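# Crank the pencil sharpener just over one clockwise turn

## Task

Rotate the pencil sharpener's crank slightly more than one complete revolution in the clockwise direction, as judged when viewing from the side where the crank sits; the rotation counts only if it stays in place without the robot holding it there at the end.

## Robot and tools

Robot: two arms, left_arm and right_arm, each with 7 joints and a parallel gripper. All positions share one scene frame. The origin is on the table surface midway between the arms, +z is up, +x reaches out over the table, and left_arm sits on the +y side. The arm names do not match the left or right of any image.

Tools.
execute_actions takes {"actions": [...]} holding at most one item, plus an optional "pictures" boolean (images are included by default). An empty list only reports the current state. An item with "rows" and an optional "steps" (1 to 15, default 15) is a motion. Each step lasts 1/30 s and uses one row, and the final row is reused if there are fewer rows than steps (at most 15 rows). An item with only "steps" (up to 300) is a wait that sends nothing new. If a call is refused, nothing reaches the robot.

Row layout: one flat list of 20 numbers covering both arms, always full even if one arm stays put. The first 10 are left_arm and the next 10 are right_arm. For each arm: 7 absolute joint target angles in radians (waist, shoulder, upper arm roll, elbow, forearm roll, wrist pitch, wrist roll), then gripper position, force_limit and speed, each between -1 and 1. The joint numbers are targets in the same form as the Joint positions line, not offsets. Stated ranges: waist -6.283 to 6.283, shoulder -2.250 to 2.250, upper arm roll -6.283 to 6.283, elbow -2.580 to 2.580, forearm roll -6.283 to 6.283, wrist pitch -2.100 to 2.100, wrist roll -6.283 to 6.283. A target more than 0.013 rad beyond a range end, and further out than the joint currently is, gets the call refused. The true end may differ by up to 0.013 rad. A target beyond the true end is clipped, and "joint sent to its limit" may then appear, possibly about an earlier action. If that line is missing, it does not prove there is more room.

The controller only lets each target run ahead of the measured angle by 0.304 rad (waist, shoulder, upper arm roll, elbow) or 0.266 rad (forearm roll, wrist pitch, wrist roll). It also scales targets back if they would move the gripper more than 70 mm from where it is measured to be. Joints are speed- and acceleration-limited and finish together, and a reversed command makes them all stop together. After a big move an arm may still be on its way when the result arrives. Between calls, including while you are writing a reply, the arms keep heading for the last row sent. They stop pursuing it once everything is nearly still or any step is HELD.

Gripper numbers: position +1 is fully open (50 mm gap), the pads meet near -0.65, and -1 means close until blocked. force_limit is per-pad force: about 20 N at -1, 102 N at 0 and 185 N at +1, and the actual force can be up to about 17% more. speed is how fast the gap changes: 20 mm/s at -1, 85 at 0 and 150 at +1. To leave a gripper unchanged, repeat its previous three numbers, because a 0 is a real command. New force_limit or speed values only apply once position changes by 0.01 or more, so open first if you want a softer grip. The fingers point along the gripper's +z and close along its x. end_effector_position is the point between the pads, and the fingertips extend 17.5 mm past it. Spinning only the wrist roll moves that point around a 25 mm radius circle.

Result lines: each arm's end_effector_position (metres) and end_effector_quat_wxyz in the scene frame. These may be off, more so at full reach. Joint positions and Joint velocities give one block per arm in column order (rad, rad/s). Joint torques are in the same order, with offsets and noise.
- object_status: 0 moving, 1 blocked while opening, 2 blocked while closing (a grip), 3 reached the target or pads met (usually nothing held).
- position_measured is in counts, and the gap is about (250 - position_measured) x 0.202 mm.
- After a force_limit -1 grip, status can stay 2 even when the object is lost, and a grip on a fixed off-centre object fades, so for a crank handle check the real contact in images.
- "joint command not followed" means the clearance check changed or blocked some joint targets.
- HELD marks steps where your row was not fully sent.
- MOTOR HOT warns of heating from 60 °C. At 75 °C an OVER-TEMPERATURE FAULT makes that arm go limp and sink.
- A TORQUE FAULT means a joint hit its load limit (49.1 N m for the first four joints, 30.9 N m for the last three). That arm then freezes for 10 s and drops the rest of the call.

zoom_image: {"camera": one of cam_high, cam_left_wrist, cam_right_wrist, "region": [x0, y0, x1, y1]}, in pixels of that camera's latest 896x504 image with origin top-left. The region can be at most 504x504. Calibration (K, distortion, T_world_to_cam) is given per camera. The wrist camera poses follow the reported joints.

finished_scene: {"scene": current scene number}. It ends the scene permanently and reports success. Ending a reply without any tool call ends everything.

Sequence: look first and locate the sharpener and which side its crank is on. Bring a gripper to the crank handle, grasp or hook it, and sweep it around its axle. The sweep should be clockwise as seen facing the crank side, and a bit over 360 degrees, done in small arcs while checking the images. Then open the gripper and withdraw. Confirm the crank stays where it was left, then call finished_scene.

Avoid: arms colliding or pressing on each other, hard shoves against the fixed sharpener (torque faults), knocking the sharpener over or off the table, drops and slams, and holding heavy loads so long that motors overheat.

Each tool is called by a JSON object that holds its "fn" and its "kwargs", one argument or row to a line.

## Session

{"fn": "execute_actions", "kwargs": {
  "actions": []
}}

Scene clock: 0.00 s of 4600.00 s.
left_arm: end_effector_position=(+0.4220, +0.0011, +0.3819) position_measured=3 object_status=3 end_effector_quat_wxyz=(+0.005, +0.827, -0.555, -0.089) | right_arm: end_effector_position=(+0.3377, -0.1110, +0.2363) position_measured=3 object_status=3 end_effector_quat_wxyz=(-0.304, +0.941, -0.126, -0.078)
Joint positions: left_arm=[ 0.53   0.586  0.495  0.804 -0.231  1.974 -0.407] | right_arm=[-0.527  0.271  0.396  2.026 -0.837  1.13   0.213]
Joint velocities: left_arm=[-0.002  0.     0.    -0.     0.     0.     0.   ] | right_arm=[-0.    -0.    -0.001 -0.    -0.    -0.    -0.001]
Joint torques (N m, as the joint torque sensors report them, + toward a larger angle): no reading
camera_calibration (this result's frames):
cam_left_wrist: T_world_to_cam=[[0.365781, -0.921354, -0.131572, -0.107805], [-0.912633, -0.382798, 0.143411, 0.356675], [-0.182498, 0.0676196, -0.980878, 0.617446], [0, 0, 0, 1]] pos_world=[0.477629, -0.00454371, 0.540304]
cam_right_wrist: T_world_to_cam=[[0.956676, -0.148761, -0.250282, -0.269917], [-0.260236, -0.822389, -0.505918, 0.139629], [-0.130568, 0.549132, -0.825473, 0.468987], [0, 0, 0, 1]] pos_world=[0.355794, -0.182859, 0.390222]

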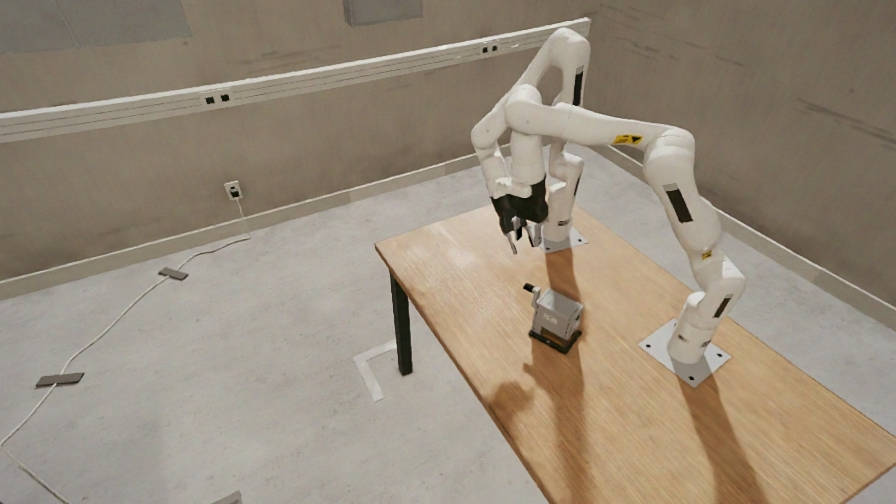

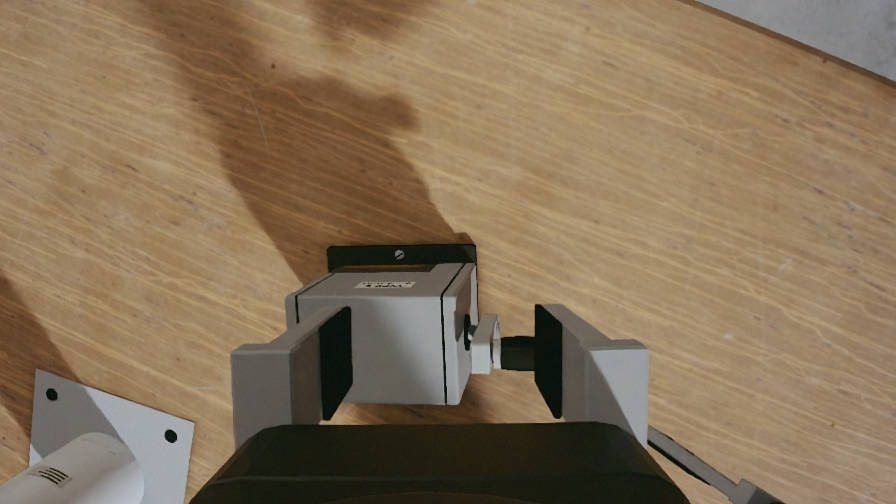

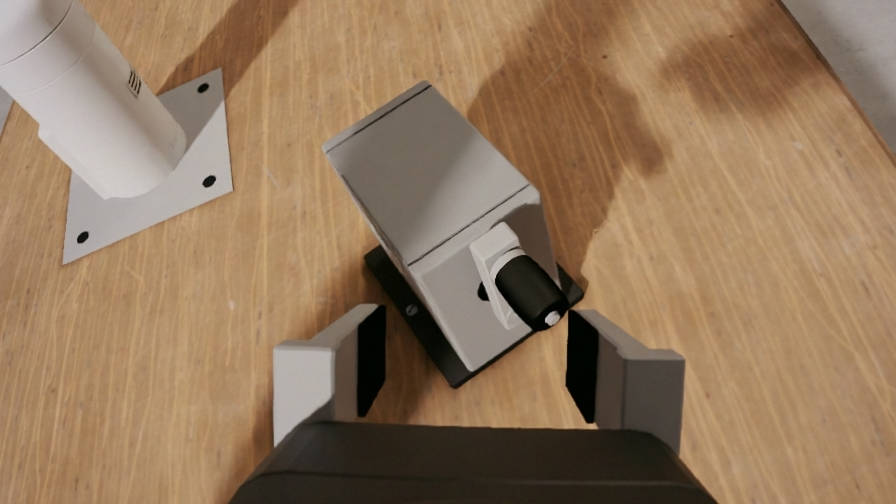

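{"fn": "execute_actions", "kwargs": {
  "actions": [
    {"rows":[[-0.6,0.3,0.495,1.0,-0.231,1.974,-0.407,1,0,0,-0.527,0.271,0.396,2.026,-0.837,1.13,0.213,1,-1,0]]}
  ],
  "pictures": false
}}

{"fn": "execute_actions", "kwargs": {
  "actions": [
    {"rows":[[-0.6,0.3,0.495,1.0,-0.231,1.974,-0.407,1,0,0,-0.386,0.443,0.016,1.817,-0.603,1.055,0.501,1,-1,0]]}
  ],
  "pictures": false
}}

{"fn": "execute_actions", "kwargs": {
  "actions": [
    {"steps":30}
  ]
}}

Scene clock: 40.97 s of 4600.00 s.
left_arm: end_effector_position=(+0.4354, +0.1693, +0.4386) position_measured=3 object_status=3 end_effector_quat_wxyz=(-0.024, +0.911, -0.408, -0.059) | right_arm: end_effector_position=(+0.3378, -0.1109, +0.2365) position_measured=3 object_status=3 end_effector_quat_wxyz=(-0.304, +0.941, -0.126, -0.078)
Joint positions: left_arm=[ 0.166  0.373  0.496  0.95  -0.231  1.974 -0.407] | right_arm=[-0.527  0.271  0.396  2.026 -0.837  1.13   0.213]
Joint velocities: left_arm=[-0.982 -0.273 -0.001  0.194 -0.002  0.     0.001] | right_arm=[ 0.001 -0.001  0.002 -0.    -0.001  0.    -0.001]
Joint torques (N m, as the joint torque sensors report them, + toward a larger angle): left_arm=[ -0.25 -15.77   0.91  -8.95  -0.29   0.33   0.19] | right_arm=[  0.33 -12.33   1.16  -6.72  -1.77   1.44  -0.15]
Steps of this call (steps 1 to 90: nothing new was sent; then 37.47 s passed at rest; steps 91 to 105: all 15 steps of this action). Readings (joint positions | what the end effector reports):
91: left_arm=[0.529 0.585 0.495 0.805 -0.230 1.974 -0.407] | right_arm=[-0.527 0.271 0.396 2.026 -0.837 1.130 0.213] | left_arm position_measured=3 object_status=3 | right_arm position_measured=3 object_status=3
92: left_arm=[0.523 0.580 0.496 0.809 -0.230 1.973 -0.407] | right_arm=[-0.527 0.271 0.396 2.026 -0.837 1.130 0.213] | left_arm position_measured=3 object_status=3 | right_arm position_measured=3 object_status=3
94: left_arm=[0.494 0.553 0.497 0.826 -0.229 1.973 -0.407] | right_arm=[-0.527 0.271 0.396 2.026 -0.837 1.130 0.213] | left_arm position_measured=3 object_status=3 | right_arm position_measured=3 object_status=3
98: left_arm=[0.386 0.468 0.496 0.883 -0.230 1.974 -0.407] | right_arm=[-0.527 0.271 0.396 2.026 -0.837 1.130 0.213] | left_arm position_measured=3 object_status=3 | right_arm position_measured=3 object_status=3
105: the state above

Scene clock: 41.47 s of 4600.00 s.
left_arm: end_effector_position=(+0.4206, +0.3755, +0.4520) position_measured=3 object_status=3 end_effector_quat_wxyz=(-0.024, +0.984, -0.169, -0.059) | right_arm: end_effector_position=(+0.3523, -0.0790, +0.1916) position_measured=3 object_status=3 end_effector_quat_wxyz=(-0.251, +0.951, +0.175, -0.049)
Joint positions: left_arm=[-0.34   0.311  0.495  0.993 -0.231  1.974 -0.407] | right_arm=[-0.395  0.435  0.028  1.824 -0.611  1.057  0.492]
Joint velocities: left_arm=[-1.024 -0.041 -0.001  0.027 -0.    -0.     0.001] | right_arm=[ 0.096  0.127 -0.359 -0.168  0.189 -0.061  0.243]
Joint torques (N m, as the joint torque sensors report them, + toward a larger angle): left_arm=[  0.06 -14.65   0.85  -9.4   -0.32   0.55   0.24] | right_arm=[  1.18 -16.91   1.11  -6.54  -1.32   1.39  -0.23]
Steps of this call (steps 1 to 15: all 15 steps of this action). Readings (joint positions | what the end effector reports):
1: left_arm=[0.133 0.365 0.496 0.956 -0.231 1.974 -0.407] | right_arm=[-0.526 0.272 0.395 2.026 -0.837 1.130 0.213] | left_arm position_measured=3 object_status=3 | right_arm position_measured=3 object_status=3
2: left_arm=[0.100 0.357 0.496 0.961 -0.231 1.974 -0.407] | right_arm=[-0.523 0.275 0.391 2.022 -0.833 1.129 0.217] | left_arm position_measured=3 object_status=3 | right_arm position_measured=3 object_status=3
4: left_arm=[0.033 0.344 0.495 0.970 -0.231 1.974 -0.407] | right_arm=[-0.509 0.291 0.367 2.004 -0.814 1.123 0.239] | left_arm position_measured=3 object_status=3 | right_arm position_measured=3 object_status=3
8: left_arm=[-0.102 0.327 0.495 0.983 -0.231 1.974 -0.407] | right_arm=[-0.456 0.355 0.249 1.927 -0.727 1.095 0.341] | left_arm position_measured=3 object_status=3 | right_arm position_measured=3 object_status=3
15: the state above

Scene clock: 42.47 s of 4600.00 s.
left_arm: end_effector_position=(+0.3808, +0.4713, +0.4546) position_measured=3 object_status=3 end_effector_quat_wxyz=(-0.019, +0.997, -0.041, -0.061) | right_arm: end_effector_position=(+0.3542, -0.0793, +0.1894) position_measured=3 object_status=3 end_effector_quat_wxyz=(-0.250, +0.950, +0.183, -0.049)
Joint positions: left_arm=[-0.6    0.3    0.495  1.    -0.231  1.974 -0.407] | right_arm=[-0.386  0.443  0.016  1.817 -0.603  1.055  0.501]
Joint velocities: left_arm=[-0.001 -0.    -0.001 -0.    -0.    -0.    -0.   ] | right_arm=[ 0. -0.  0.  0. -0. -0. -0.]
Joint torques (N m, as the joint torque sensors report them, + toward a larger angle): left_arm=[  0.02 -14.     0.68  -9.45  -0.31   0.37   0.06] | right_arm=[  0.29 -15.73   0.14  -6.83  -1.57   1.09  -0.28]
Steps of this call (steps 1 to 30: the robot went on to your last target). Readings (joint positions | what the end effector reports):
1: left_arm=[-0.375 0.310 0.495 0.994 -0.231 1.974 -0.407] | right_arm=[-0.392 0.438 0.019 1.820 -0.606 1.056 0.498] | left_arm position_measured=3 object_status=3 | right_arm position_measured=3 object_status=3
2: left_arm=[-0.409 0.309 0.495 0.995 -0.231 1.974 -0.407] | right_arm=[-0.391 0.439 0.015 1.818 -0.604 1.055 0.500] | left_arm position_measured=3 object_status=3 | right_arm position_measured=3 object_status=3
4: left_arm=[-0.477 0.306 0.495 0.997 -0.231 1.974 -0.407] | right_arm=[-0.390 0.440 0.015 1.817 -0.603 1.055 0.501] | left_arm position_measured=3 object_status=3 | right_arm position_measured=3 object_status=3
8: left_arm=[-0.573 0.302 0.493 0.999 -0.233 1.974 -0.407] | right_arm=[-0.387 0.442 0.016 1.817 -0.603 1.055 0.501] | left_arm position_measured=3 object_status=3 | right_arm position_measured=3 object_status=3
30: the state above
All arms were judged still, so your last target was given up. Only a new action makes them travel on or press farther. Fingers that are still opening or closing keep moving.
camera_calibration (this result's frames):
cam_left_wrist: T_world_to_cam=[[0.989972, -0.0841633, -0.113451, -0.290449], [-0.0842992, -0.996434, 0.00360807, 0.526004], [-0.11335, 0.00599193, -0.993537, 0.657944], [0, 0, 0, 1]] pos_world=[0.406456, 0.495741, 0.618842]
cam_right_wrist: T_world_to_cam=[[0.913156, 0.406333, -0.0322342, -0.274584], [0.352478, -0.826889, -0.438195, -0.083885], [-0.204707, 0.388778, -0.898302, 0.442371], [0, 0, 0, 1]] pos_world=[0.370862, -0.129775, 0.351774]

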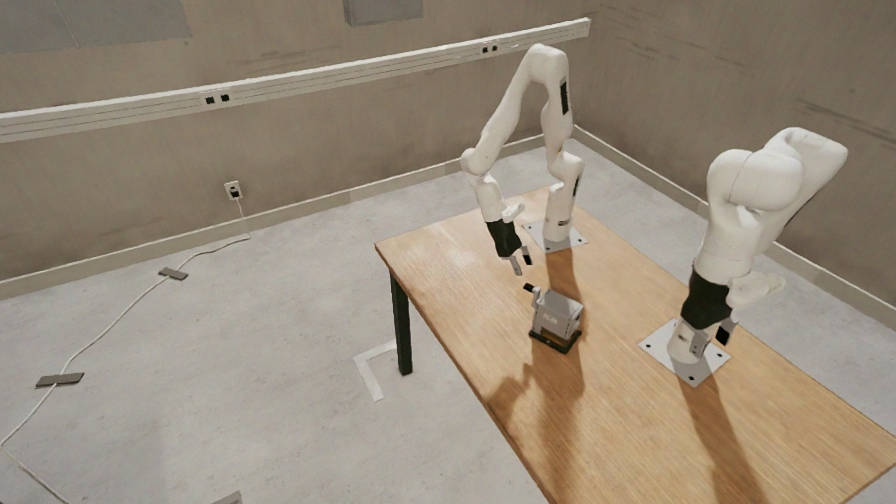

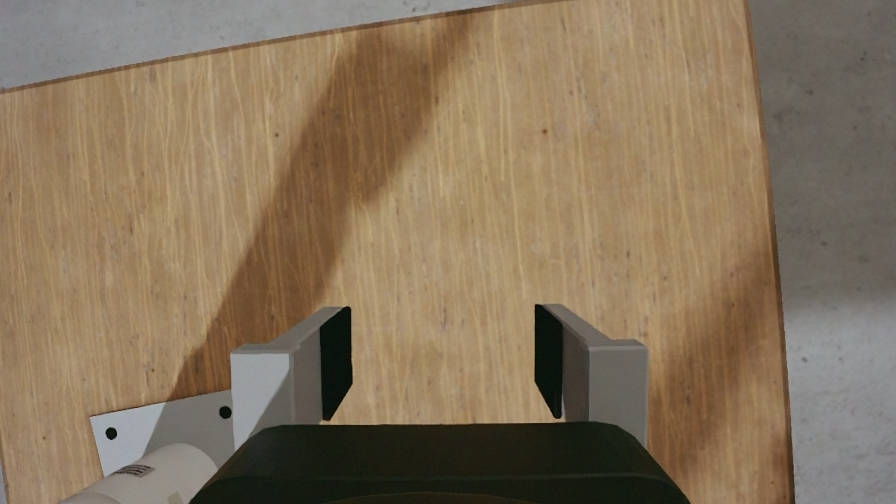

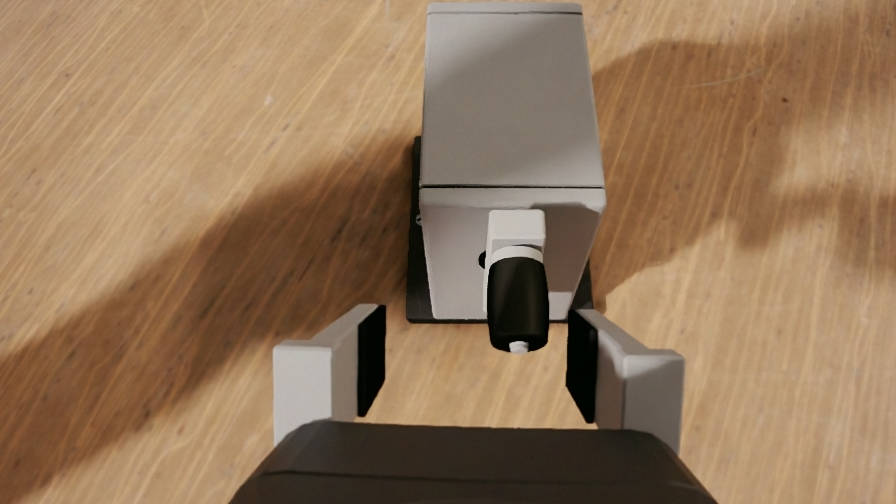

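{"fn": "execute_actions", "kwargs": {
  "actions": [
    {"rows":[[-0.6,0.3,0.495,1.0,-0.231,1.974,-0.407,1,0,0,-0.445,0.525,0.016,1.845,-0.665,0.94,0.54,1,-1,0]]}
  ]
}}

Scene clock: 56.37 s of 4600.00 s.
left_arm: end_effector_position=(+0.3808, +0.4713, +0.4546) position_measured=3 object_status=3 end_effector_quat_wxyz=(-0.019, +0.997, -0.041, -0.061) | right_arm: end_effector_position=(+0.3565, -0.0526, +0.1483) position_measured=3 object_status=3 end_effector_quat_wxyz=(-0.251, +0.949, +0.183, -0.047)
Joint positions: left_arm=[-0.6    0.3    0.495  1.    -0.231  1.974 -0.407] | right_arm=[-0.444  0.524  0.016  1.845 -0.665  0.94   0.54 ]
Joint velocities: left_arm=[ 0.    -0.     0.001  0.001 -0.001  0.     0.   ] | right_arm=[-0.006  0.007 -0.001 -0.     0.     0.     0.   ]
Joint torques (N m, as the joint torque sensors report them, + toward a larger angle): left_arm=[  0.06 -14.11   0.8   -9.18  -0.38   0.3    0.15] | right_arm=[  0.33 -16.65  -0.01  -6.38  -1.42   1.13  -0.37]
Steps of this call (steps 1 to 90: nothing new was sent; then 10.40 s passed at rest; steps 91 to 105: all 15 steps of this action). Readings (joint positions | what the end effector reports):
91: left_arm=[-0.600 0.300 0.495 1.000 -0.231 1.974 -0.407] | right_arm=[-0.387 0.444 0.016 1.817 -0.603 1.054 0.501] | left_arm position_measured=3 object_status=3 | right_arm position_measured=3 object_status=3
92: left_arm=[-0.600 0.300 0.495 1.000 -0.231 1.974 -0.407] | right_arm=[-0.391 0.450 0.017 1.818 -0.607 1.048 0.503] | left_arm position_measured=3 object_status=3 | right_arm position_measured=3 object_status=3
94: left_arm=[-0.600 0.300 0.495 1.000 -0.231 1.974 -0.407] | right_arm=[-0.412 0.478 0.018 1.827 -0.625 1.013 0.515] | left_arm position_measured=3 object_status=3 | right_arm position_measured=3 object_status=3
98: left_arm=[-0.600 0.300 0.495 1.000 -0.231 1.974 -0.407] | right_arm=[-0.441 0.521 0.014 1.845 -0.664 0.942 0.539] | left_arm position_measured=3 object_status=3 | right_arm position_measured=3 object_status=3
105: the state above
camera_calibration (this result's frames):
cam_left_wrist: T_world_to_cam=[[0.989976, -0.0841328, -0.113446, -0.290459], [-0.0842688, -0.996437, 0.00360537, 0.526004], [-0.113345, 0.00599076, -0.993538, 0.657945], [0, 0, 0, 1]] pos_world=[0.406448, 0.495751, 0.618845]
cam_right_wrist: T_world_to_cam=[[0.91294, 0.407064, -0.0289736, -0.289283], [0.354388, -0.826001, -0.438328, -0.081282], [-0.20236, 0.389899, -0.898348, 0.39477], [0, 0, 0, 1]] pos_world=[0.372789, -0.103303, 0.310632]

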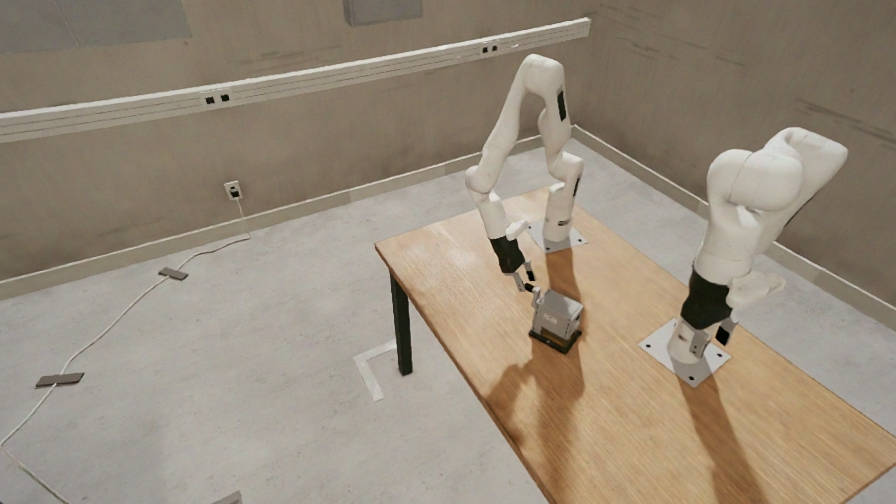

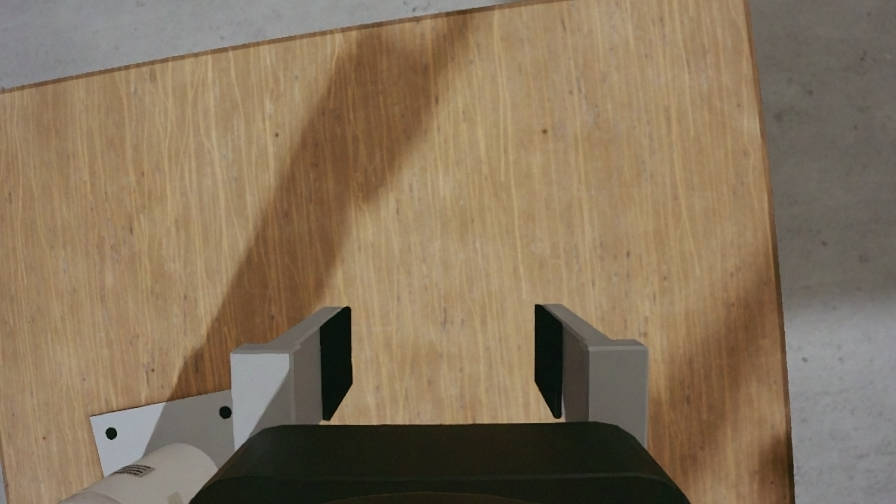

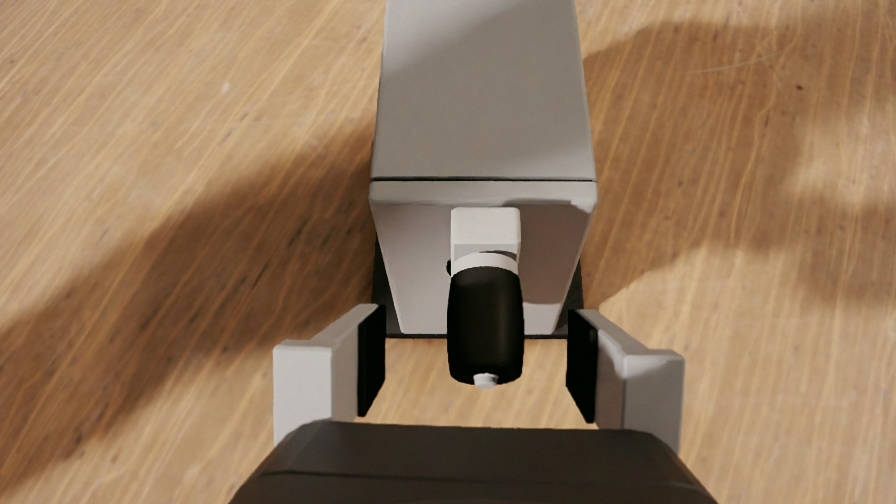

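{"fn": "execute_actions", "kwargs": {
  "actions": [
    {"rows":[[-0.6,0.3,0.495,1.0,-0.231,1.974,-0.407,1,0,0,-0.463,0.556,0.016,1.852,-0.688,0.904,0.555,1,-1,0]],"steps":12}
  ]
}}

Scene clock: 63.20 s of 4600.00 s.
left_arm: end_effector_position=(+0.3808, +0.4713, +0.4546) position_measured=3 object_status=3 end_effector_quat_wxyz=(-0.019, +0.997, -0.041, -0.061) | right_arm: end_effector_position=(+0.3565, -0.0444, +0.1332) position_measured=3 object_status=3 end_effector_quat_wxyz=(-0.250, +0.950, +0.183, -0.048)
Joint positions: left_arm=[-0.6    0.3    0.495  1.    -0.231  1.974 -0.407] | right_arm=[-0.463  0.556  0.016  1.852 -0.688  0.904  0.555]
Joint velocities: left_arm=[-0.002  0.    -0.001  0.    -0.    -0.     0.   ] | right_arm=[-0.003  0.005  0.     0.     0.     0.    -0.   ]
Joint torques (N m, as the joint torque sensors report them, + toward a larger angle): left_arm=[ -0.12 -14.42   0.92  -9.39  -0.35   0.24   0.06] | right_arm=[  0.55 -17.25  -0.06  -5.93  -1.29   1.11  -0.13]
Steps of this call (steps 1 to 15: the robot went on to your last target; steps 16 to 90: nothing new was sent; then 3.43 s passed at rest; steps 91 to 102: all 12 steps of this action). Readings (joint positions | what the end effector reports):
91: left_arm=[-0.600 0.300 0.495 1.000 -0.231 1.974 -0.407] | right_arm=[-0.446 0.526 0.016 1.845 -0.665 0.939 0.540] | left_arm position_measured=3 object_status=3 | right_arm position_measured=3 object_status=3
92: left_arm=[-0.600 0.300 0.495 1.000 -0.231 1.974 -0.407] | right_arm=[-0.449 0.532 0.017 1.846 -0.669 0.934 0.542] | left_arm position_measured=3 object_status=3 | right_arm position_measured=3 object_status=3
94: left_arm=[-0.600 0.300 0.495 1.000 -0.231 1.974 -0.407] | right_arm=[-0.460 0.551 0.016 1.850 -0.683 0.912 0.552] | left_arm position_measured=3 object_status=3 | right_arm position_measured=3 object_status=3
98: left_arm=[-0.600 0.300 0.495 1.000 -0.231 1.974 -0.407] | right_arm=[-0.462 0.555 0.016 1.852 -0.688 0.904 0.555] | left_arm position_measured=3 object_status=3 | right_arm position_measured=3 object_status=3
102: the state above
camera_calibration (this result's frames):
cam_left_wrist: T_world_to_cam=[[0.989976, -0.0841329, -0.113446, -0.290459], [-0.0842689, -0.996437, 0.00360542, 0.526004], [-0.113345, 0.00599072, -0.993538, 0.657945], [0, 0, 0, 1]] pos_world=[0.406448, 0.495751, 0.618845]
cam_right_wrist: T_world_to_cam=[[0.913135, 0.406434, -0.0315676, -0.29276], [0.352859, -0.826792, -0.43807, -0.0806543], [-0.204146, 0.388878, -0.898386, 0.37866], [0, 0, 0, 1]] pos_world=[0.37309, -0.0949495, 0.295609]

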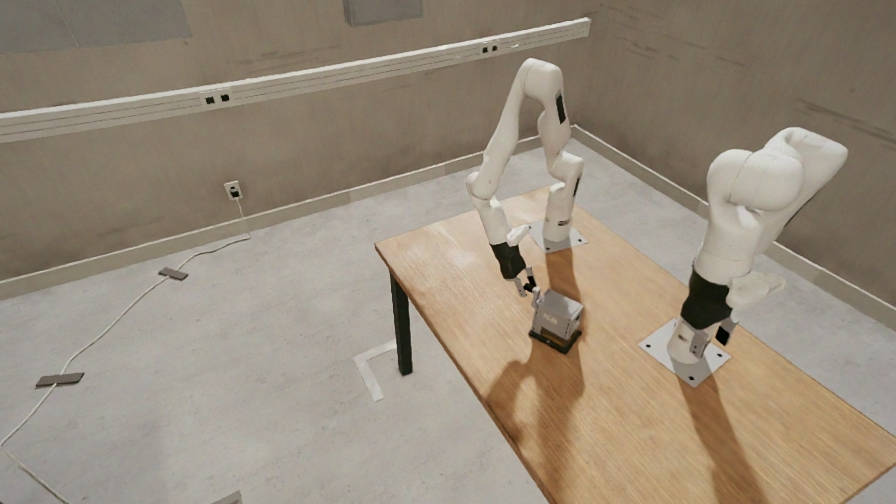

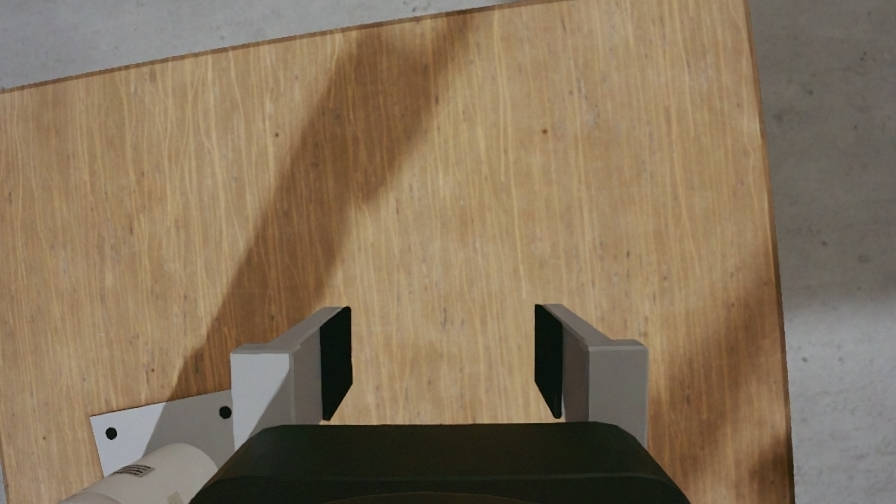

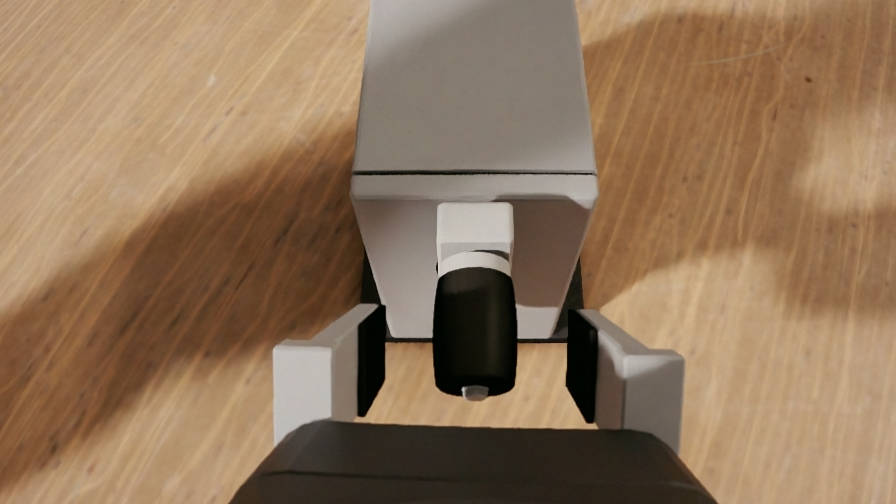

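{"fn": "execute_actions", "kwargs": {
  "actions": [
    {"rows":[[-0.6,0.3,0.495,1.0,-0.231,1.974,-0.407,1,0,0,-0.468,0.564,0.016,1.855,-0.694,0.894,0.559,1,-1,0],[-0.6,0.3,0.495,1.0,-0.231,1.974,-0.407,1,0,0,-0.468,0.564,0.016,1.855,-0.694,0.894,0.559,1,-1,0],[-0.6,0.3,0.495,1.0,-0.231,1.974,-0.407,1,0,0,-0.468,0.564,0.016,1.855,-0.694,0.894,0.559,1,-1,0],[-0.6,0.3,0.495,1.0,-0.231,1.974,-0.407,1,0,0,-0.468,0.564,0.016,1.855,-0.694,0.894,0.559,1,-1,0],[-0.6,0.3,0.495,1.0,-0.231,1.974,-0.407,1,0,0,-0.468,0.564,0.016,1.855,-0.694,0.894,0.559,-1,-0.8,0.3]]}
  ],
  "pictures": false
}}

{"fn": "execute_actions", "kwargs": {
  "actions": [
    {"steps":10}
  ]
}}

Scene clock: 103.07 s of 4600.00 s.
left_arm: end_effector_position=(+0.3808, +0.4713, +0.4546) position_measured=3 object_status=3 end_effector_quat_wxyz=(-0.019, +0.997, -0.041, -0.061) | right_arm: end_effector_position=(+0.3557, -0.0425, +0.1289) position_measured=145 object_status=0 end_effector_quat_wxyz=(-0.250, +0.950, +0.183, -0.049)
Joint positions: left_arm=[-0.6    0.3    0.495  1.    -0.231  1.974 -0.407] | right_arm=[-0.468  0.564  0.016  1.855 -0.694  0.894  0.559]
Joint velocities: left_arm=[-0.    -0.    -0.001  0.001  0.     0.    -0.   ] | right_arm=[-0.    -0.     0.001  0.    -0.001 -0.001  0.   ]
Joint torques (N m, as the joint torque sensors report them, + toward a larger angle): left_arm=[  0.03 -14.32   0.64  -9.41  -0.33   0.28   0.13] | right_arm=[  0.18 -17.1   -0.02  -5.88  -1.45   1.16  -0.23]
Steps of this call (steps 1 to 15: the robot went on to your last target; steps 16 to 90: nothing new was sent; then 36.37 s passed at rest; steps 91 to 105: all 15 steps of this action). Readings (joint positions | what the end effector reports):
91: left_arm=[-0.600 0.300 0.495 1.000 -0.231 1.974 -0.407] | right_arm=[-0.464 0.557 0.016 1.852 -0.688 0.903 0.555] | left_arm position_measured=3 object_status=3 | right_arm position_measured=3 object_status=3
92: left_arm=[-0.600 0.300 0.495 1.000 -0.231 1.974 -0.407] | right_arm=[-0.467 0.561 0.017 1.853 -0.691 0.899 0.557] | left_arm position_measured=3 object_status=3 | right_arm position_measured=3 object_status=3
94: left_arm=[-0.600 0.300 0.495 1.000 -0.231 1.974 -0.407] | right_arm=[-0.468 0.564 0.016 1.855 -0.694 0.894 0.559] | left_arm position_measured=3 object_status=3 | right_arm position_measured=3 object_status=3
98: left_arm=[-0.600 0.300 0.495 1.000 -0.231 1.974 -0.407] | right_arm=[-0.468 0.564 0.016 1.855 -0.694 0.894 0.559] | left_arm position_measured=3 object_status=3 | right_arm position_measured=66 object_status=0
105: the state above

Scene clock: 103.40 s of 4600.00 s.
left_arm: end_effector_position=(+0.3808, +0.4713, +0.4546) position_measured=3 object_status=3 end_effector_quat_wxyz=(-0.019, +0.997, -0.041, -0.061) | right_arm: end_effector_position=(+0.3557, -0.0425, +0.1289) position_measured=145 object_status=2 end_effector_quat_wxyz=(-0.250, +0.950, +0.183, -0.049)
Joint positions: left_arm=[-0.6    0.3    0.495  1.    -0.231  1.974 -0.407] | right_arm=[-0.468  0.564  0.016  1.855 -0.694  0.894  0.559]
Joint velocities: left_arm=[-0.002 -0.     0.001 -0.001 -0.001  0.    -0.001] | right_arm=[ 0.    -0.    -0.001 -0.001  0.001 -0.    -0.   ]
Joint torques (N m, as the joint torque sensors report them, + toward a larger angle): left_arm=[  0.19 -14.11   0.66  -9.38  -0.17   0.24   0.1 ] | right_arm=[  0.33 -17.06  -0.15  -5.93  -1.5    1.12  -0.16]
Steps of this call (steps 1 to 10: the robot went on to your last target). Readings (joint positions | what the end effector reports):
1: left_arm=[-0.600 0.300 0.495 1.000 -0.231 1.974 -0.407] | right_arm=[-0.468 0.564 0.016 1.855 -0.694 0.894 0.559] | left_arm position_measured=3 object_status=3 | right_arm position_measured=145 object_status=0
2: left_arm=[-0.600 0.300 0.495 1.000 -0.231 1.974 -0.407] | right_arm=[-0.468 0.564 0.016 1.855 -0.694 0.894 0.559] | left_arm position_measured=3 object_status=3 | right_arm position_measured=145 object_status=0
4: left_arm=[-0.600 0.300 0.495 1.000 -0.231 1.974 -0.407] | right_arm=[-0.468 0.564 0.016 1.855 -0.694 0.894 0.559] | left_arm position_measured=3 object_status=3 | right_arm position_measured=145 object_status=2
8: left_arm=[-0.600 0.300 0.495 1.000 -0.231 1.974 -0.407] | right_arm=[-0.468 0.564 0.016 1.855 -0.694 0.894 0.559] | left_arm position_measured=3 object_status=3 | right_arm position_measured=145 object_status=2
10: the state above
camera_calibration (this result's frames):
cam_left_wrist: T_world_to_cam=[[0.989976, -0.0841329, -0.113446, -0.290459], [-0.0842688, -0.996437, 0.00360561, 0.526004], [-0.113345, 0.00599053, -0.993538, 0.657945], [0, 0, 0, 1]] pos_world=[0.406448, 0.495751, 0.618845]
cam_right_wrist: T_world_to_cam=[[0.912863, 0.406905, -0.0333095, -0.292636], [0.352732, -0.827144, -0.437509, -0.0807258], [-0.205576, 0.387636, -0.898597, 0.374326], [0, 0, 0, 1]] pos_world=[0.372564, -0.0927989, 0.291303]

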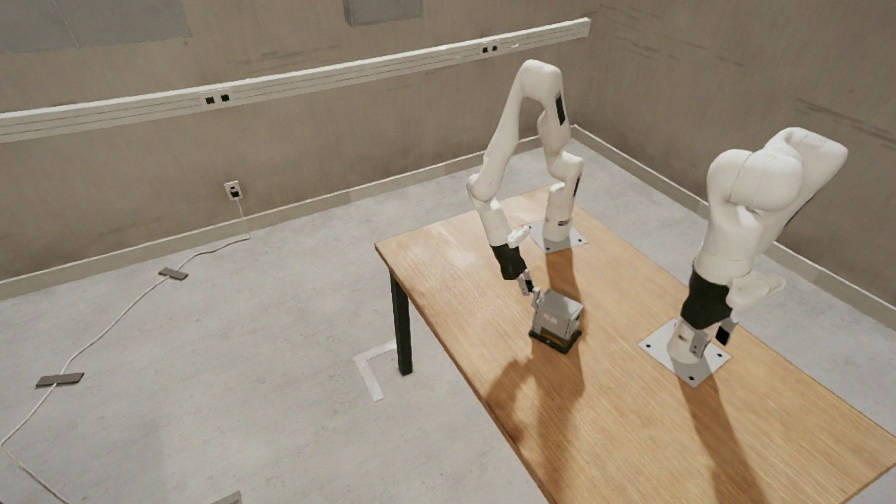

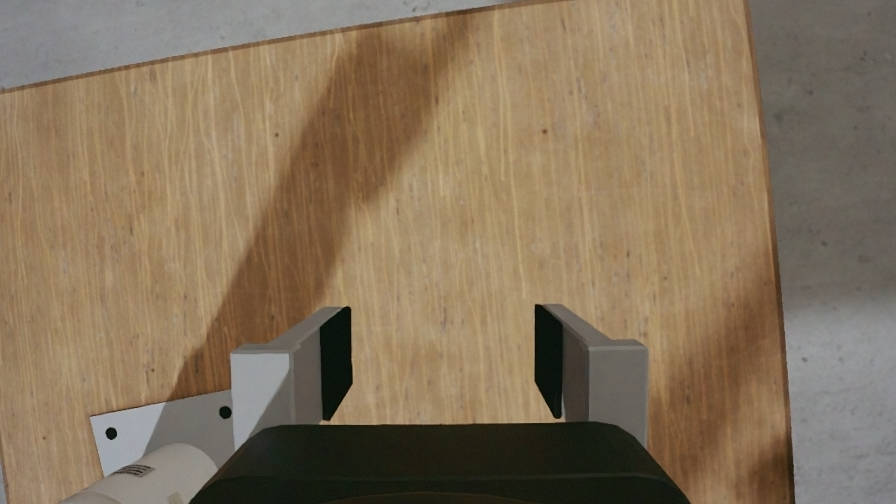

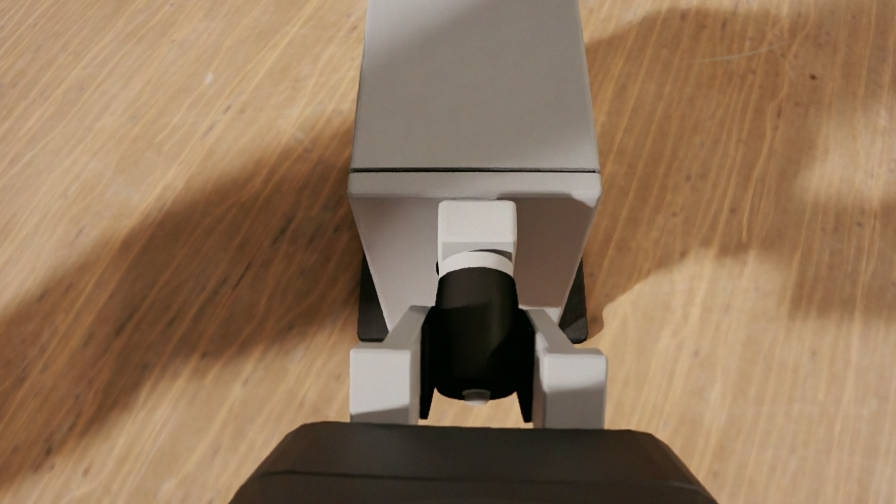

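{"fn": "execute_actions", "kwargs": {
  "actions": [
    {"rows":[[-0.6,0.3,0.495,1.0,-0.231,1.974,-0.407,1,0,0,-0.473,0.619,0.016,1.775,-0.683,0.912,0.541,-1,-0.8,0.3],[-0.6,0.3,0.495,1.0,-0.231,1.974,-0.407,1,0,0,-0.473,0.619,0.016,1.775,-0.683,0.912,0.541,-1,-0.8,0.3],[-0.6,0.3,0.495,1.0,-0.231,1.974,-0.407,1,0,0,-0.473,0.619,0.016,1.775,-0.683,0.912,0.541,-1,-0.8,0.3],[-0.6,0.3,0.495,1.0,-0.231,1.974,-0.407,1,0,0,-0.473,0.619,0.016,1.775,-0.683,0.912,0.541,-1,-0.8,0.3],[-0.6,0.3,0.495,1.0,-0.231,1.974,-0.407,1,0,0,-0.473,0.619,0.016,1.775,-0.683,0.912,0.541,-1,-0.8,0.3],[-0.6,0.3,0.495,1.0,-0.231,1.974,-0.407,1,0,0,-0.473,0.619,0.016,1.775,-0.683,0.912,0.541,-1,-0.8,0.3],[-0.6,0.3,0.495,1.0,-0.231,1.974,-0.407,1,0,0,-0.476,0.682,0.016,1.723,-0.688,0.904,0.551,-1,-0.8,0.3]],"steps":15}
  ]
}}

Scene clock: 110.90 s of 4600.00 s.
left_arm: end_effector_position=(+0.3808, +0.4713, +0.4546) position_measured=3 object_status=3 end_effector_quat_wxyz=(-0.019, +0.997, -0.041, -0.061) | right_arm: end_effector_position=(+0.3947, -0.0258, +0.1041) position_measured=145 object_status=2 end_effector_quat_wxyz=(-0.249, +0.949, +0.188, -0.049)
Joint positions: left_arm=[-0.6    0.3    0.495  1.    -0.231  1.974 -0.407] | right_arm=[-0.476  0.678  0.016  1.724 -0.688  0.905  0.551]
Joint velocities: left_arm=[-0.     0.     0.001  0.001 -0.    -0.     0.   ] | right_arm=[-0.     0.029  0.    -0.014 -0.006 -0.004 -0.001]
Joint torques (N m, as the joint torque sensors report them, + toward a larger angle): left_arm=[ -0.14 -14.37   0.76  -9.27  -0.3    0.32  -0.04] | right_arm=[  0.25 -18.93  -0.09  -6.45  -1.5    0.94  -0.08]
Steps of this call (steps 1 to 15: the robot went on to your last target; steps 16 to 90: nothing new was sent; then 4.00 s passed at rest; steps 91 to 105: all 15 steps of this action). Readings (joint positions | what the end effector reports):
91: left_arm=[-0.600 0.300 0.495 1.000 -0.231 1.974 -0.407] | right_arm=[-0.468 0.565 0.016 1.854 -0.694 0.894 0.559] | left_arm position_measured=3 object_status=3 | right_arm position_measured=145 object_status=2
92: left_arm=[-0.600 0.300 0.495 1.000 -0.231 1.974 -0.407] | right_arm=[-0.468 0.568 0.016 1.850 -0.693 0.897 0.558] | left_arm position_measured=3 object_status=3 | right_arm position_measured=145 object_status=2
94: left_arm=[-0.600 0.300 0.495 1.000 -0.231 1.974 -0.407] | right_arm=[-0.469 0.585 0.017 1.822 -0.691 0.904 0.553] | left_arm position_measured=3 object_status=3 | right_arm position_measured=145 object_status=2
98: left_arm=[-0.600 0.300 0.495 1.000 -0.231 1.974 -0.407] | right_arm=[-0.473 0.626 0.016 1.768 -0.684 0.911 0.544] | left_arm position_measured=3 object_status=3 | right_arm position_measured=145 object_status=2
105: the state above
camera_calibration (this result's frames):
cam_left_wrist: T_world_to_cam=[[0.989976, -0.0841331, -0.113447, -0.290458], [-0.084269, -0.996437, 0.00360562, 0.526004], [-0.113346, 0.00599055, -0.993538, 0.657945], [0, 0, 0, 1]] pos_world=[0.406448, 0.495751, 0.618845]
cam_right_wrist: T_world_to_cam=[[0.908506, 0.416838, -0.0293757, -0.334285], [0.363489, -0.822994, -0.436528, -0.0957751], [-0.206137, 0.38591, -0.899211, 0.353865], [0, 0, 0, 1]] pos_world=[0.411458, -0.0760394, 0.266571]

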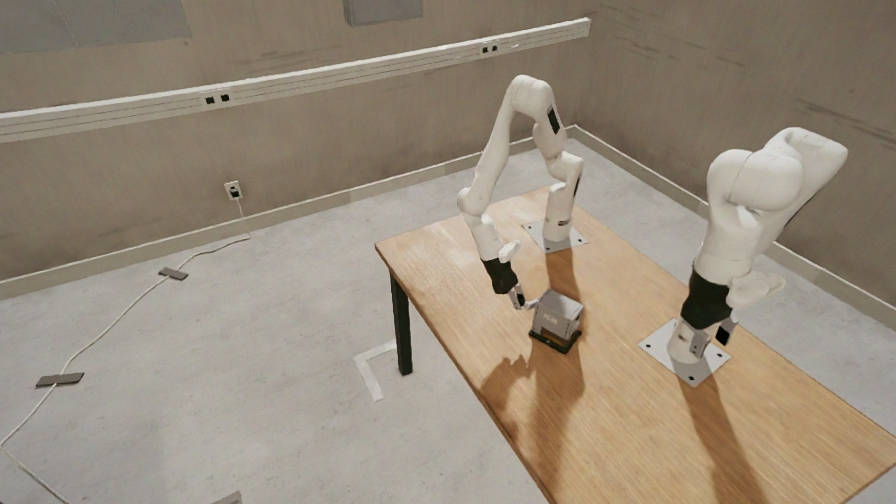

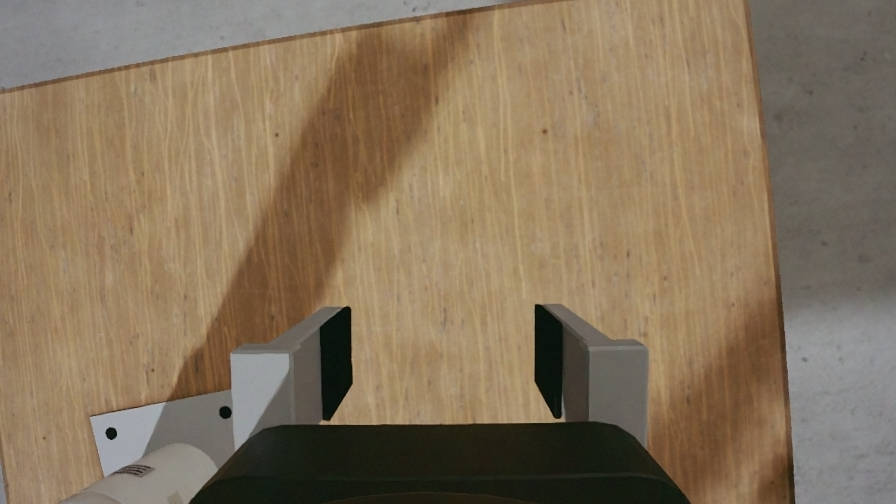

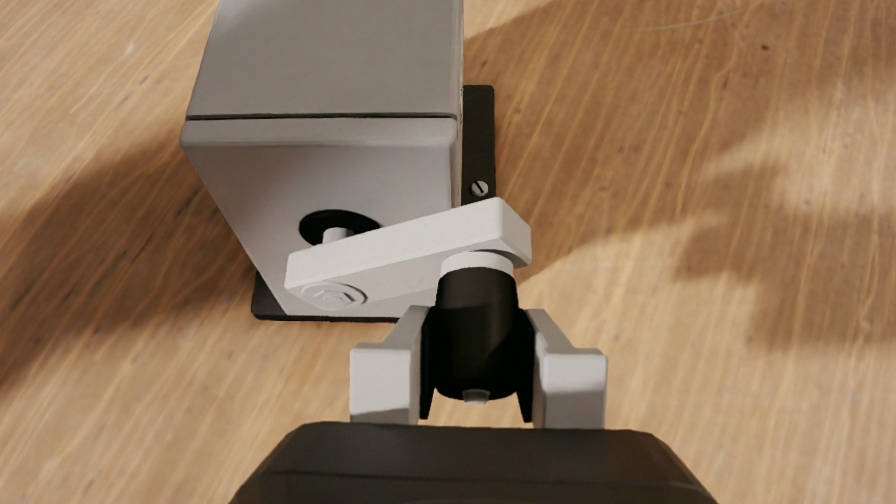

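Low loads. Continue.

{"fn": "execute_actions", "kwargs": {
  "actions": [
    {"rows":[[-0.6,0.3,0.495,1.0,-0.231,1.974,-0.407,1,0,0,-0.477,0.738,0.016,1.714,-0.713,0.868,0.589,-1,-0.8,0.3],[-0.6,0.3,0.495,1.0,-0.231,1.974,-0.407,1,0,0,-0.477,0.738,0.016,1.714,-0.713,0.868,0.589,-1,-0.8,0.3],[-0.6,0.3,0.495,1.0,-0.231,1.974,-0.407,1,0,0,-0.477,0.738,0.016,1.714,-0.713,0.868,0.589,-1,-0.8,0.3],[-0.6,0.3,0.495,1.0,-0.231,1.974,-0.407,1,0,0,-0.477,0.738,0.016,1.714,-0.713,0.868,0.589,-1,-0.8,0.3],[-0.6,0.3,0.495,1.0,-0.231,1.974,-0.407,1,0,0,-0.477,0.738,0.016,1.714,-0.713,0.868,0.589,-1,-0.8,0.3],[-0.6,0.3,0.495,1.0,-0.231,1.974,-0.407,1,0,0,-0.477,0.738,0.016,1.714,-0.713,0.868,0.589,-1,-0.8,0.3],[-0.6,0.3,0.495,1.0,-0.231,1.974,-0.407,1,0,0,-0.476,0.775,0.016,1.750,-0.757,0.813,0.656,-1,-0.8,0.3]],"steps":15}
  ],
  "pictures": false
}}

{"fn": "execute_actions", "kwargs": {
  "actions": [
    {"rows":[[-0.6,0.3,0.495,1.0,-0.231,1.974,-0.407,1,0,0,-0.473,0.789,0.016,1.821,-0.817,0.754,0.741,-1,-0.8,0.3],[-0.6,0.3,0.495,1.0,-0.231,1.974,-0.407,1,0,0,-0.473,0.789,0.016,1.821,-0.817,0.754,0.741,-1,-0.8,0.3],[-0.6,0.3,0.495,1.0,-0.231,1.974,-0.407,1,0,0,-0.473,0.789,0.016,1.821,-0.817,0.754,0.741,-1,-0.8,0.3],[-0.6,0.3,0.495,1.0,-0.231,1.974,-0.407,1,0,0,-0.473,0.789,0.016,1.821,-0.817,0.754,0.741,-1,-0.8,0.3],[-0.6,0.3,0.495,1.0,-0.231,1.974,-0.407,1,0,0,-0.473,0.789,0.016,1.821,-0.817,0.754,0.741,-1,-0.8,0.3],[-0.6,0.3,0.495,1.0,-0.231,1.974,-0.407,1,0,0,-0.473,0.789,0.016,1.821,-0.817,0.754,0.741,-1,-0.8,0.3],[-0.6,0.3,0.495,1.0,-0.231,1.974,-0.407,1,0,0,-0.469,0.772,0.016,1.910,-0.878,0.706,0.822,-1,-0.8,0.3]],"steps":15}
  ]
}}

Scene clock: 129.03 s of 4600.00 s.
left_arm: end_effector_position=(+0.3808, +0.4713, +0.4546) position_measured=3 object_status=3 end_effector_quat_wxyz=(-0.019, +0.997, -0.041, -0.061) | right_arm: end_effector_position=(+0.3937, -0.0262, +0.0538) position_measured=145 object_status=2 end_effector_quat_wxyz=(-0.249, +0.949, +0.189, -0.050)
Joint positions: left_arm=[-0.6    0.3    0.495  1.    -0.231  1.974 -0.407] | right_arm=[-0.476  0.773  0.016  1.752 -0.756  0.816  0.656]
Joint velocities: left_arm=[-0.001  0.     0.     0.001 -0.001 -0.     0.001] | right_arm=[ 0.001  0.011 -0.001  0.002 -0.003 -0.001  0.   ]
Joint torques (N m, as the joint torque sensors report them, + toward a larger angle): left_arm=[ -0.1  -14.07   0.77  -9.37  -0.23   0.17   0.12] | right_arm=[  0.14 -19.28   0.13  -6.59  -1.77   0.27  -0.16]
Steps of this call (steps 1 to 15: the robot went on to your last target; steps 16 to 90: nothing new was sent; then 14.63 s passed at rest; steps 91 to 105: all 15 steps of this action). Readings (joint positions | what the end effector reports):
91: left_arm=[-0.600 0.300 0.495 1.000 -0.231 1.974 -0.407] | right_arm=[-0.476 0.682 0.016 1.723 -0.689 0.904 0.551] | left_arm position_measured=3 object_status=3 | right_arm position_measured=145 object_status=2
92: left_arm=[-0.600 0.300 0.495 1.000 -0.231 1.974 -0.407] | right_arm=[-0.476 0.688 0.016 1.721 -0.691 0.901 0.554] | left_arm position_measured=3 object_status=3 | right_arm position_measured=145 object_status=2
94: left_arm=[-0.600 0.300 0.495 1.000 -0.231 1.974 -0.407] | right_arm=[-0.476 0.714 0.016 1.715 -0.703 0.885 0.570] | left_arm position_measured=3 object_status=3 | right_arm position_measured=145 object_status=2
98: left_arm=[-0.600 0.300 0.495 1.000 -0.231 1.974 -0.407] | right_arm=[-0.477 0.742 0.016 1.719 -0.719 0.861 0.598] | left_arm position_measured=3 object_status=3 | right_arm position_measured=145 object_status=2
105: the state above

Scene clock: 129.53 s of 4600.00 s.
left_arm: end_effector_position=(+0.3808, +0.4713, +0.4546) position_measured=3 object_status=3 end_effector_quat_wxyz=(-0.019, +0.997, -0.041, -0.061) | right_arm: end_effector_position=(+0.3576, -0.0416, +0.0306) position_measured=145 object_status=2 end_effector_quat_wxyz=(-0.250, +0.949, +0.185, -0.046)
Joint positions: left_arm=[-0.6    0.3    0.495  1.    -0.231  1.974 -0.407] | right_arm=[-0.468  0.769  0.016  1.907 -0.879  0.708  0.822]
Joint velocities: left_arm=[-0.001 -0.    -0.002  0.    -0.     0.     0.001] | right_arm=[ 0.002 -0.012 -0.001  0.013 -0.005 -0.011  0.006]
Joint torques (N m, as the joint torque sensors report them, + toward a larger angle): left_arm=[ -0.06 -14.12   0.6   -9.48  -0.34   0.34   0.09] | right_arm=[ -0.78 -14.55  -0.26  -2.76  -0.56   0.61  -0.17]
Steps of this call (steps 1 to 15: all 15 steps of this action). Readings (joint positions | what the end effector reports):
1: left_arm=[-0.600 0.300 0.495 1.000 -0.231 1.974 -0.407] | right_arm=[-0.476 0.773 0.016 1.752 -0.757 0.815 0.657] | left_arm position_measured=3 object_status=3 | right_arm position_measured=145 object_status=2
2: left_arm=[-0.600 0.300 0.495 1.000 -0.231 1.974 -0.407] | right_arm=[-0.476 0.774 0.016 1.757 -0.761 0.811 0.662] | left_arm position_measured=3 object_status=3 | right_arm position_measured=145 object_status=2
4: left_arm=[-0.600 0.300 0.495 1.000 -0.231 1.974 -0.407] | right_arm=[-0.474 0.779 0.016 1.781 -0.783 0.789 0.692] | left_arm position_measured=3 object_status=3 | right_arm position_measured=145 object_status=2
8: left_arm=[-0.600 0.300 0.495 1.000 -0.231 1.974 -0.407] | right_arm=[-0.472 0.783 0.016 1.831 -0.823 0.753 0.750] | left_arm position_measured=3 object_status=3 | right_arm position_measured=145 object_status=2
15: the state above
camera_calibration (this result's frames):
cam_left_wrist: T_world_to_cam=[[0.989976, -0.0841325, -0.113447, -0.290459], [-0.0842684, -0.996437, 0.00360523, 0.526004], [-0.113346, 0.00599088, -0.993538, 0.657945], [0, 0, 0, 1]] pos_world=[0.406448, 0.495751, 0.618845]
cam_right_wrist: T_world_to_cam=[[0.911729, 0.409934, -0.0265206, -0.297658], [0.358224, -0.824998, -0.437097, -0.125571], [-0.201061, 0.389014, -0.899023, 0.284543], [0, 0, 0, 1]] pos_world=[0.373577, -0.0922663, 0.193031]

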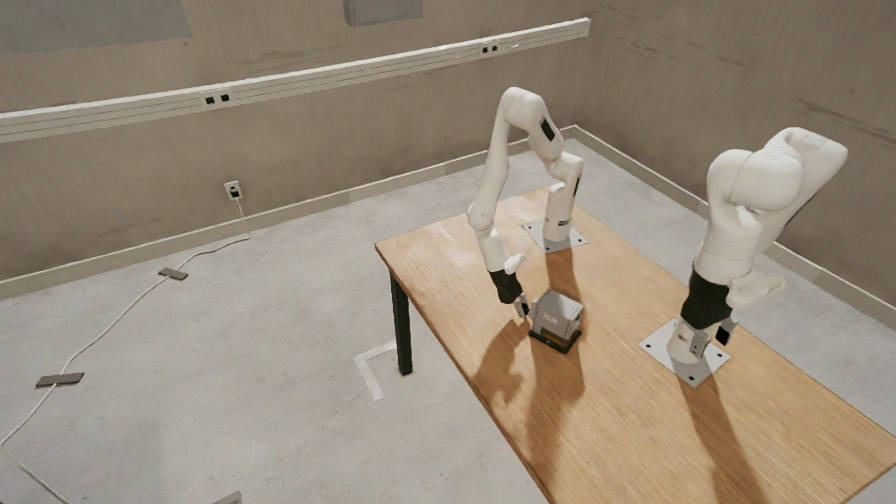

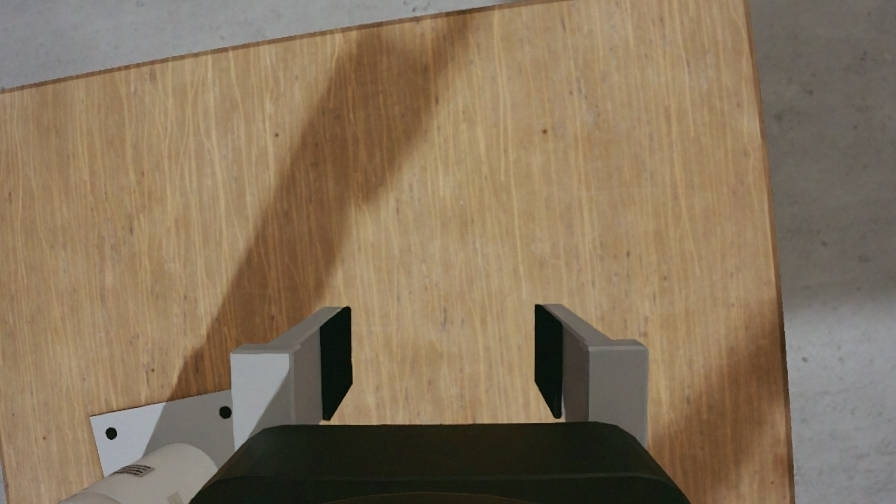

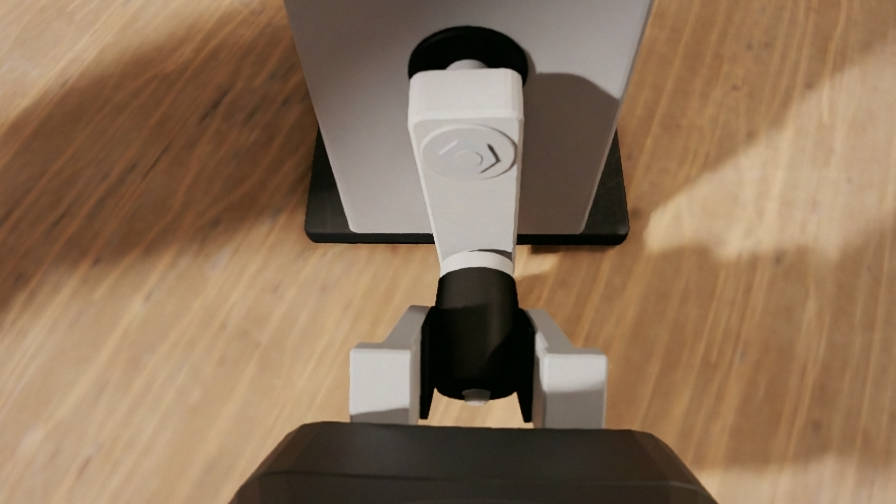

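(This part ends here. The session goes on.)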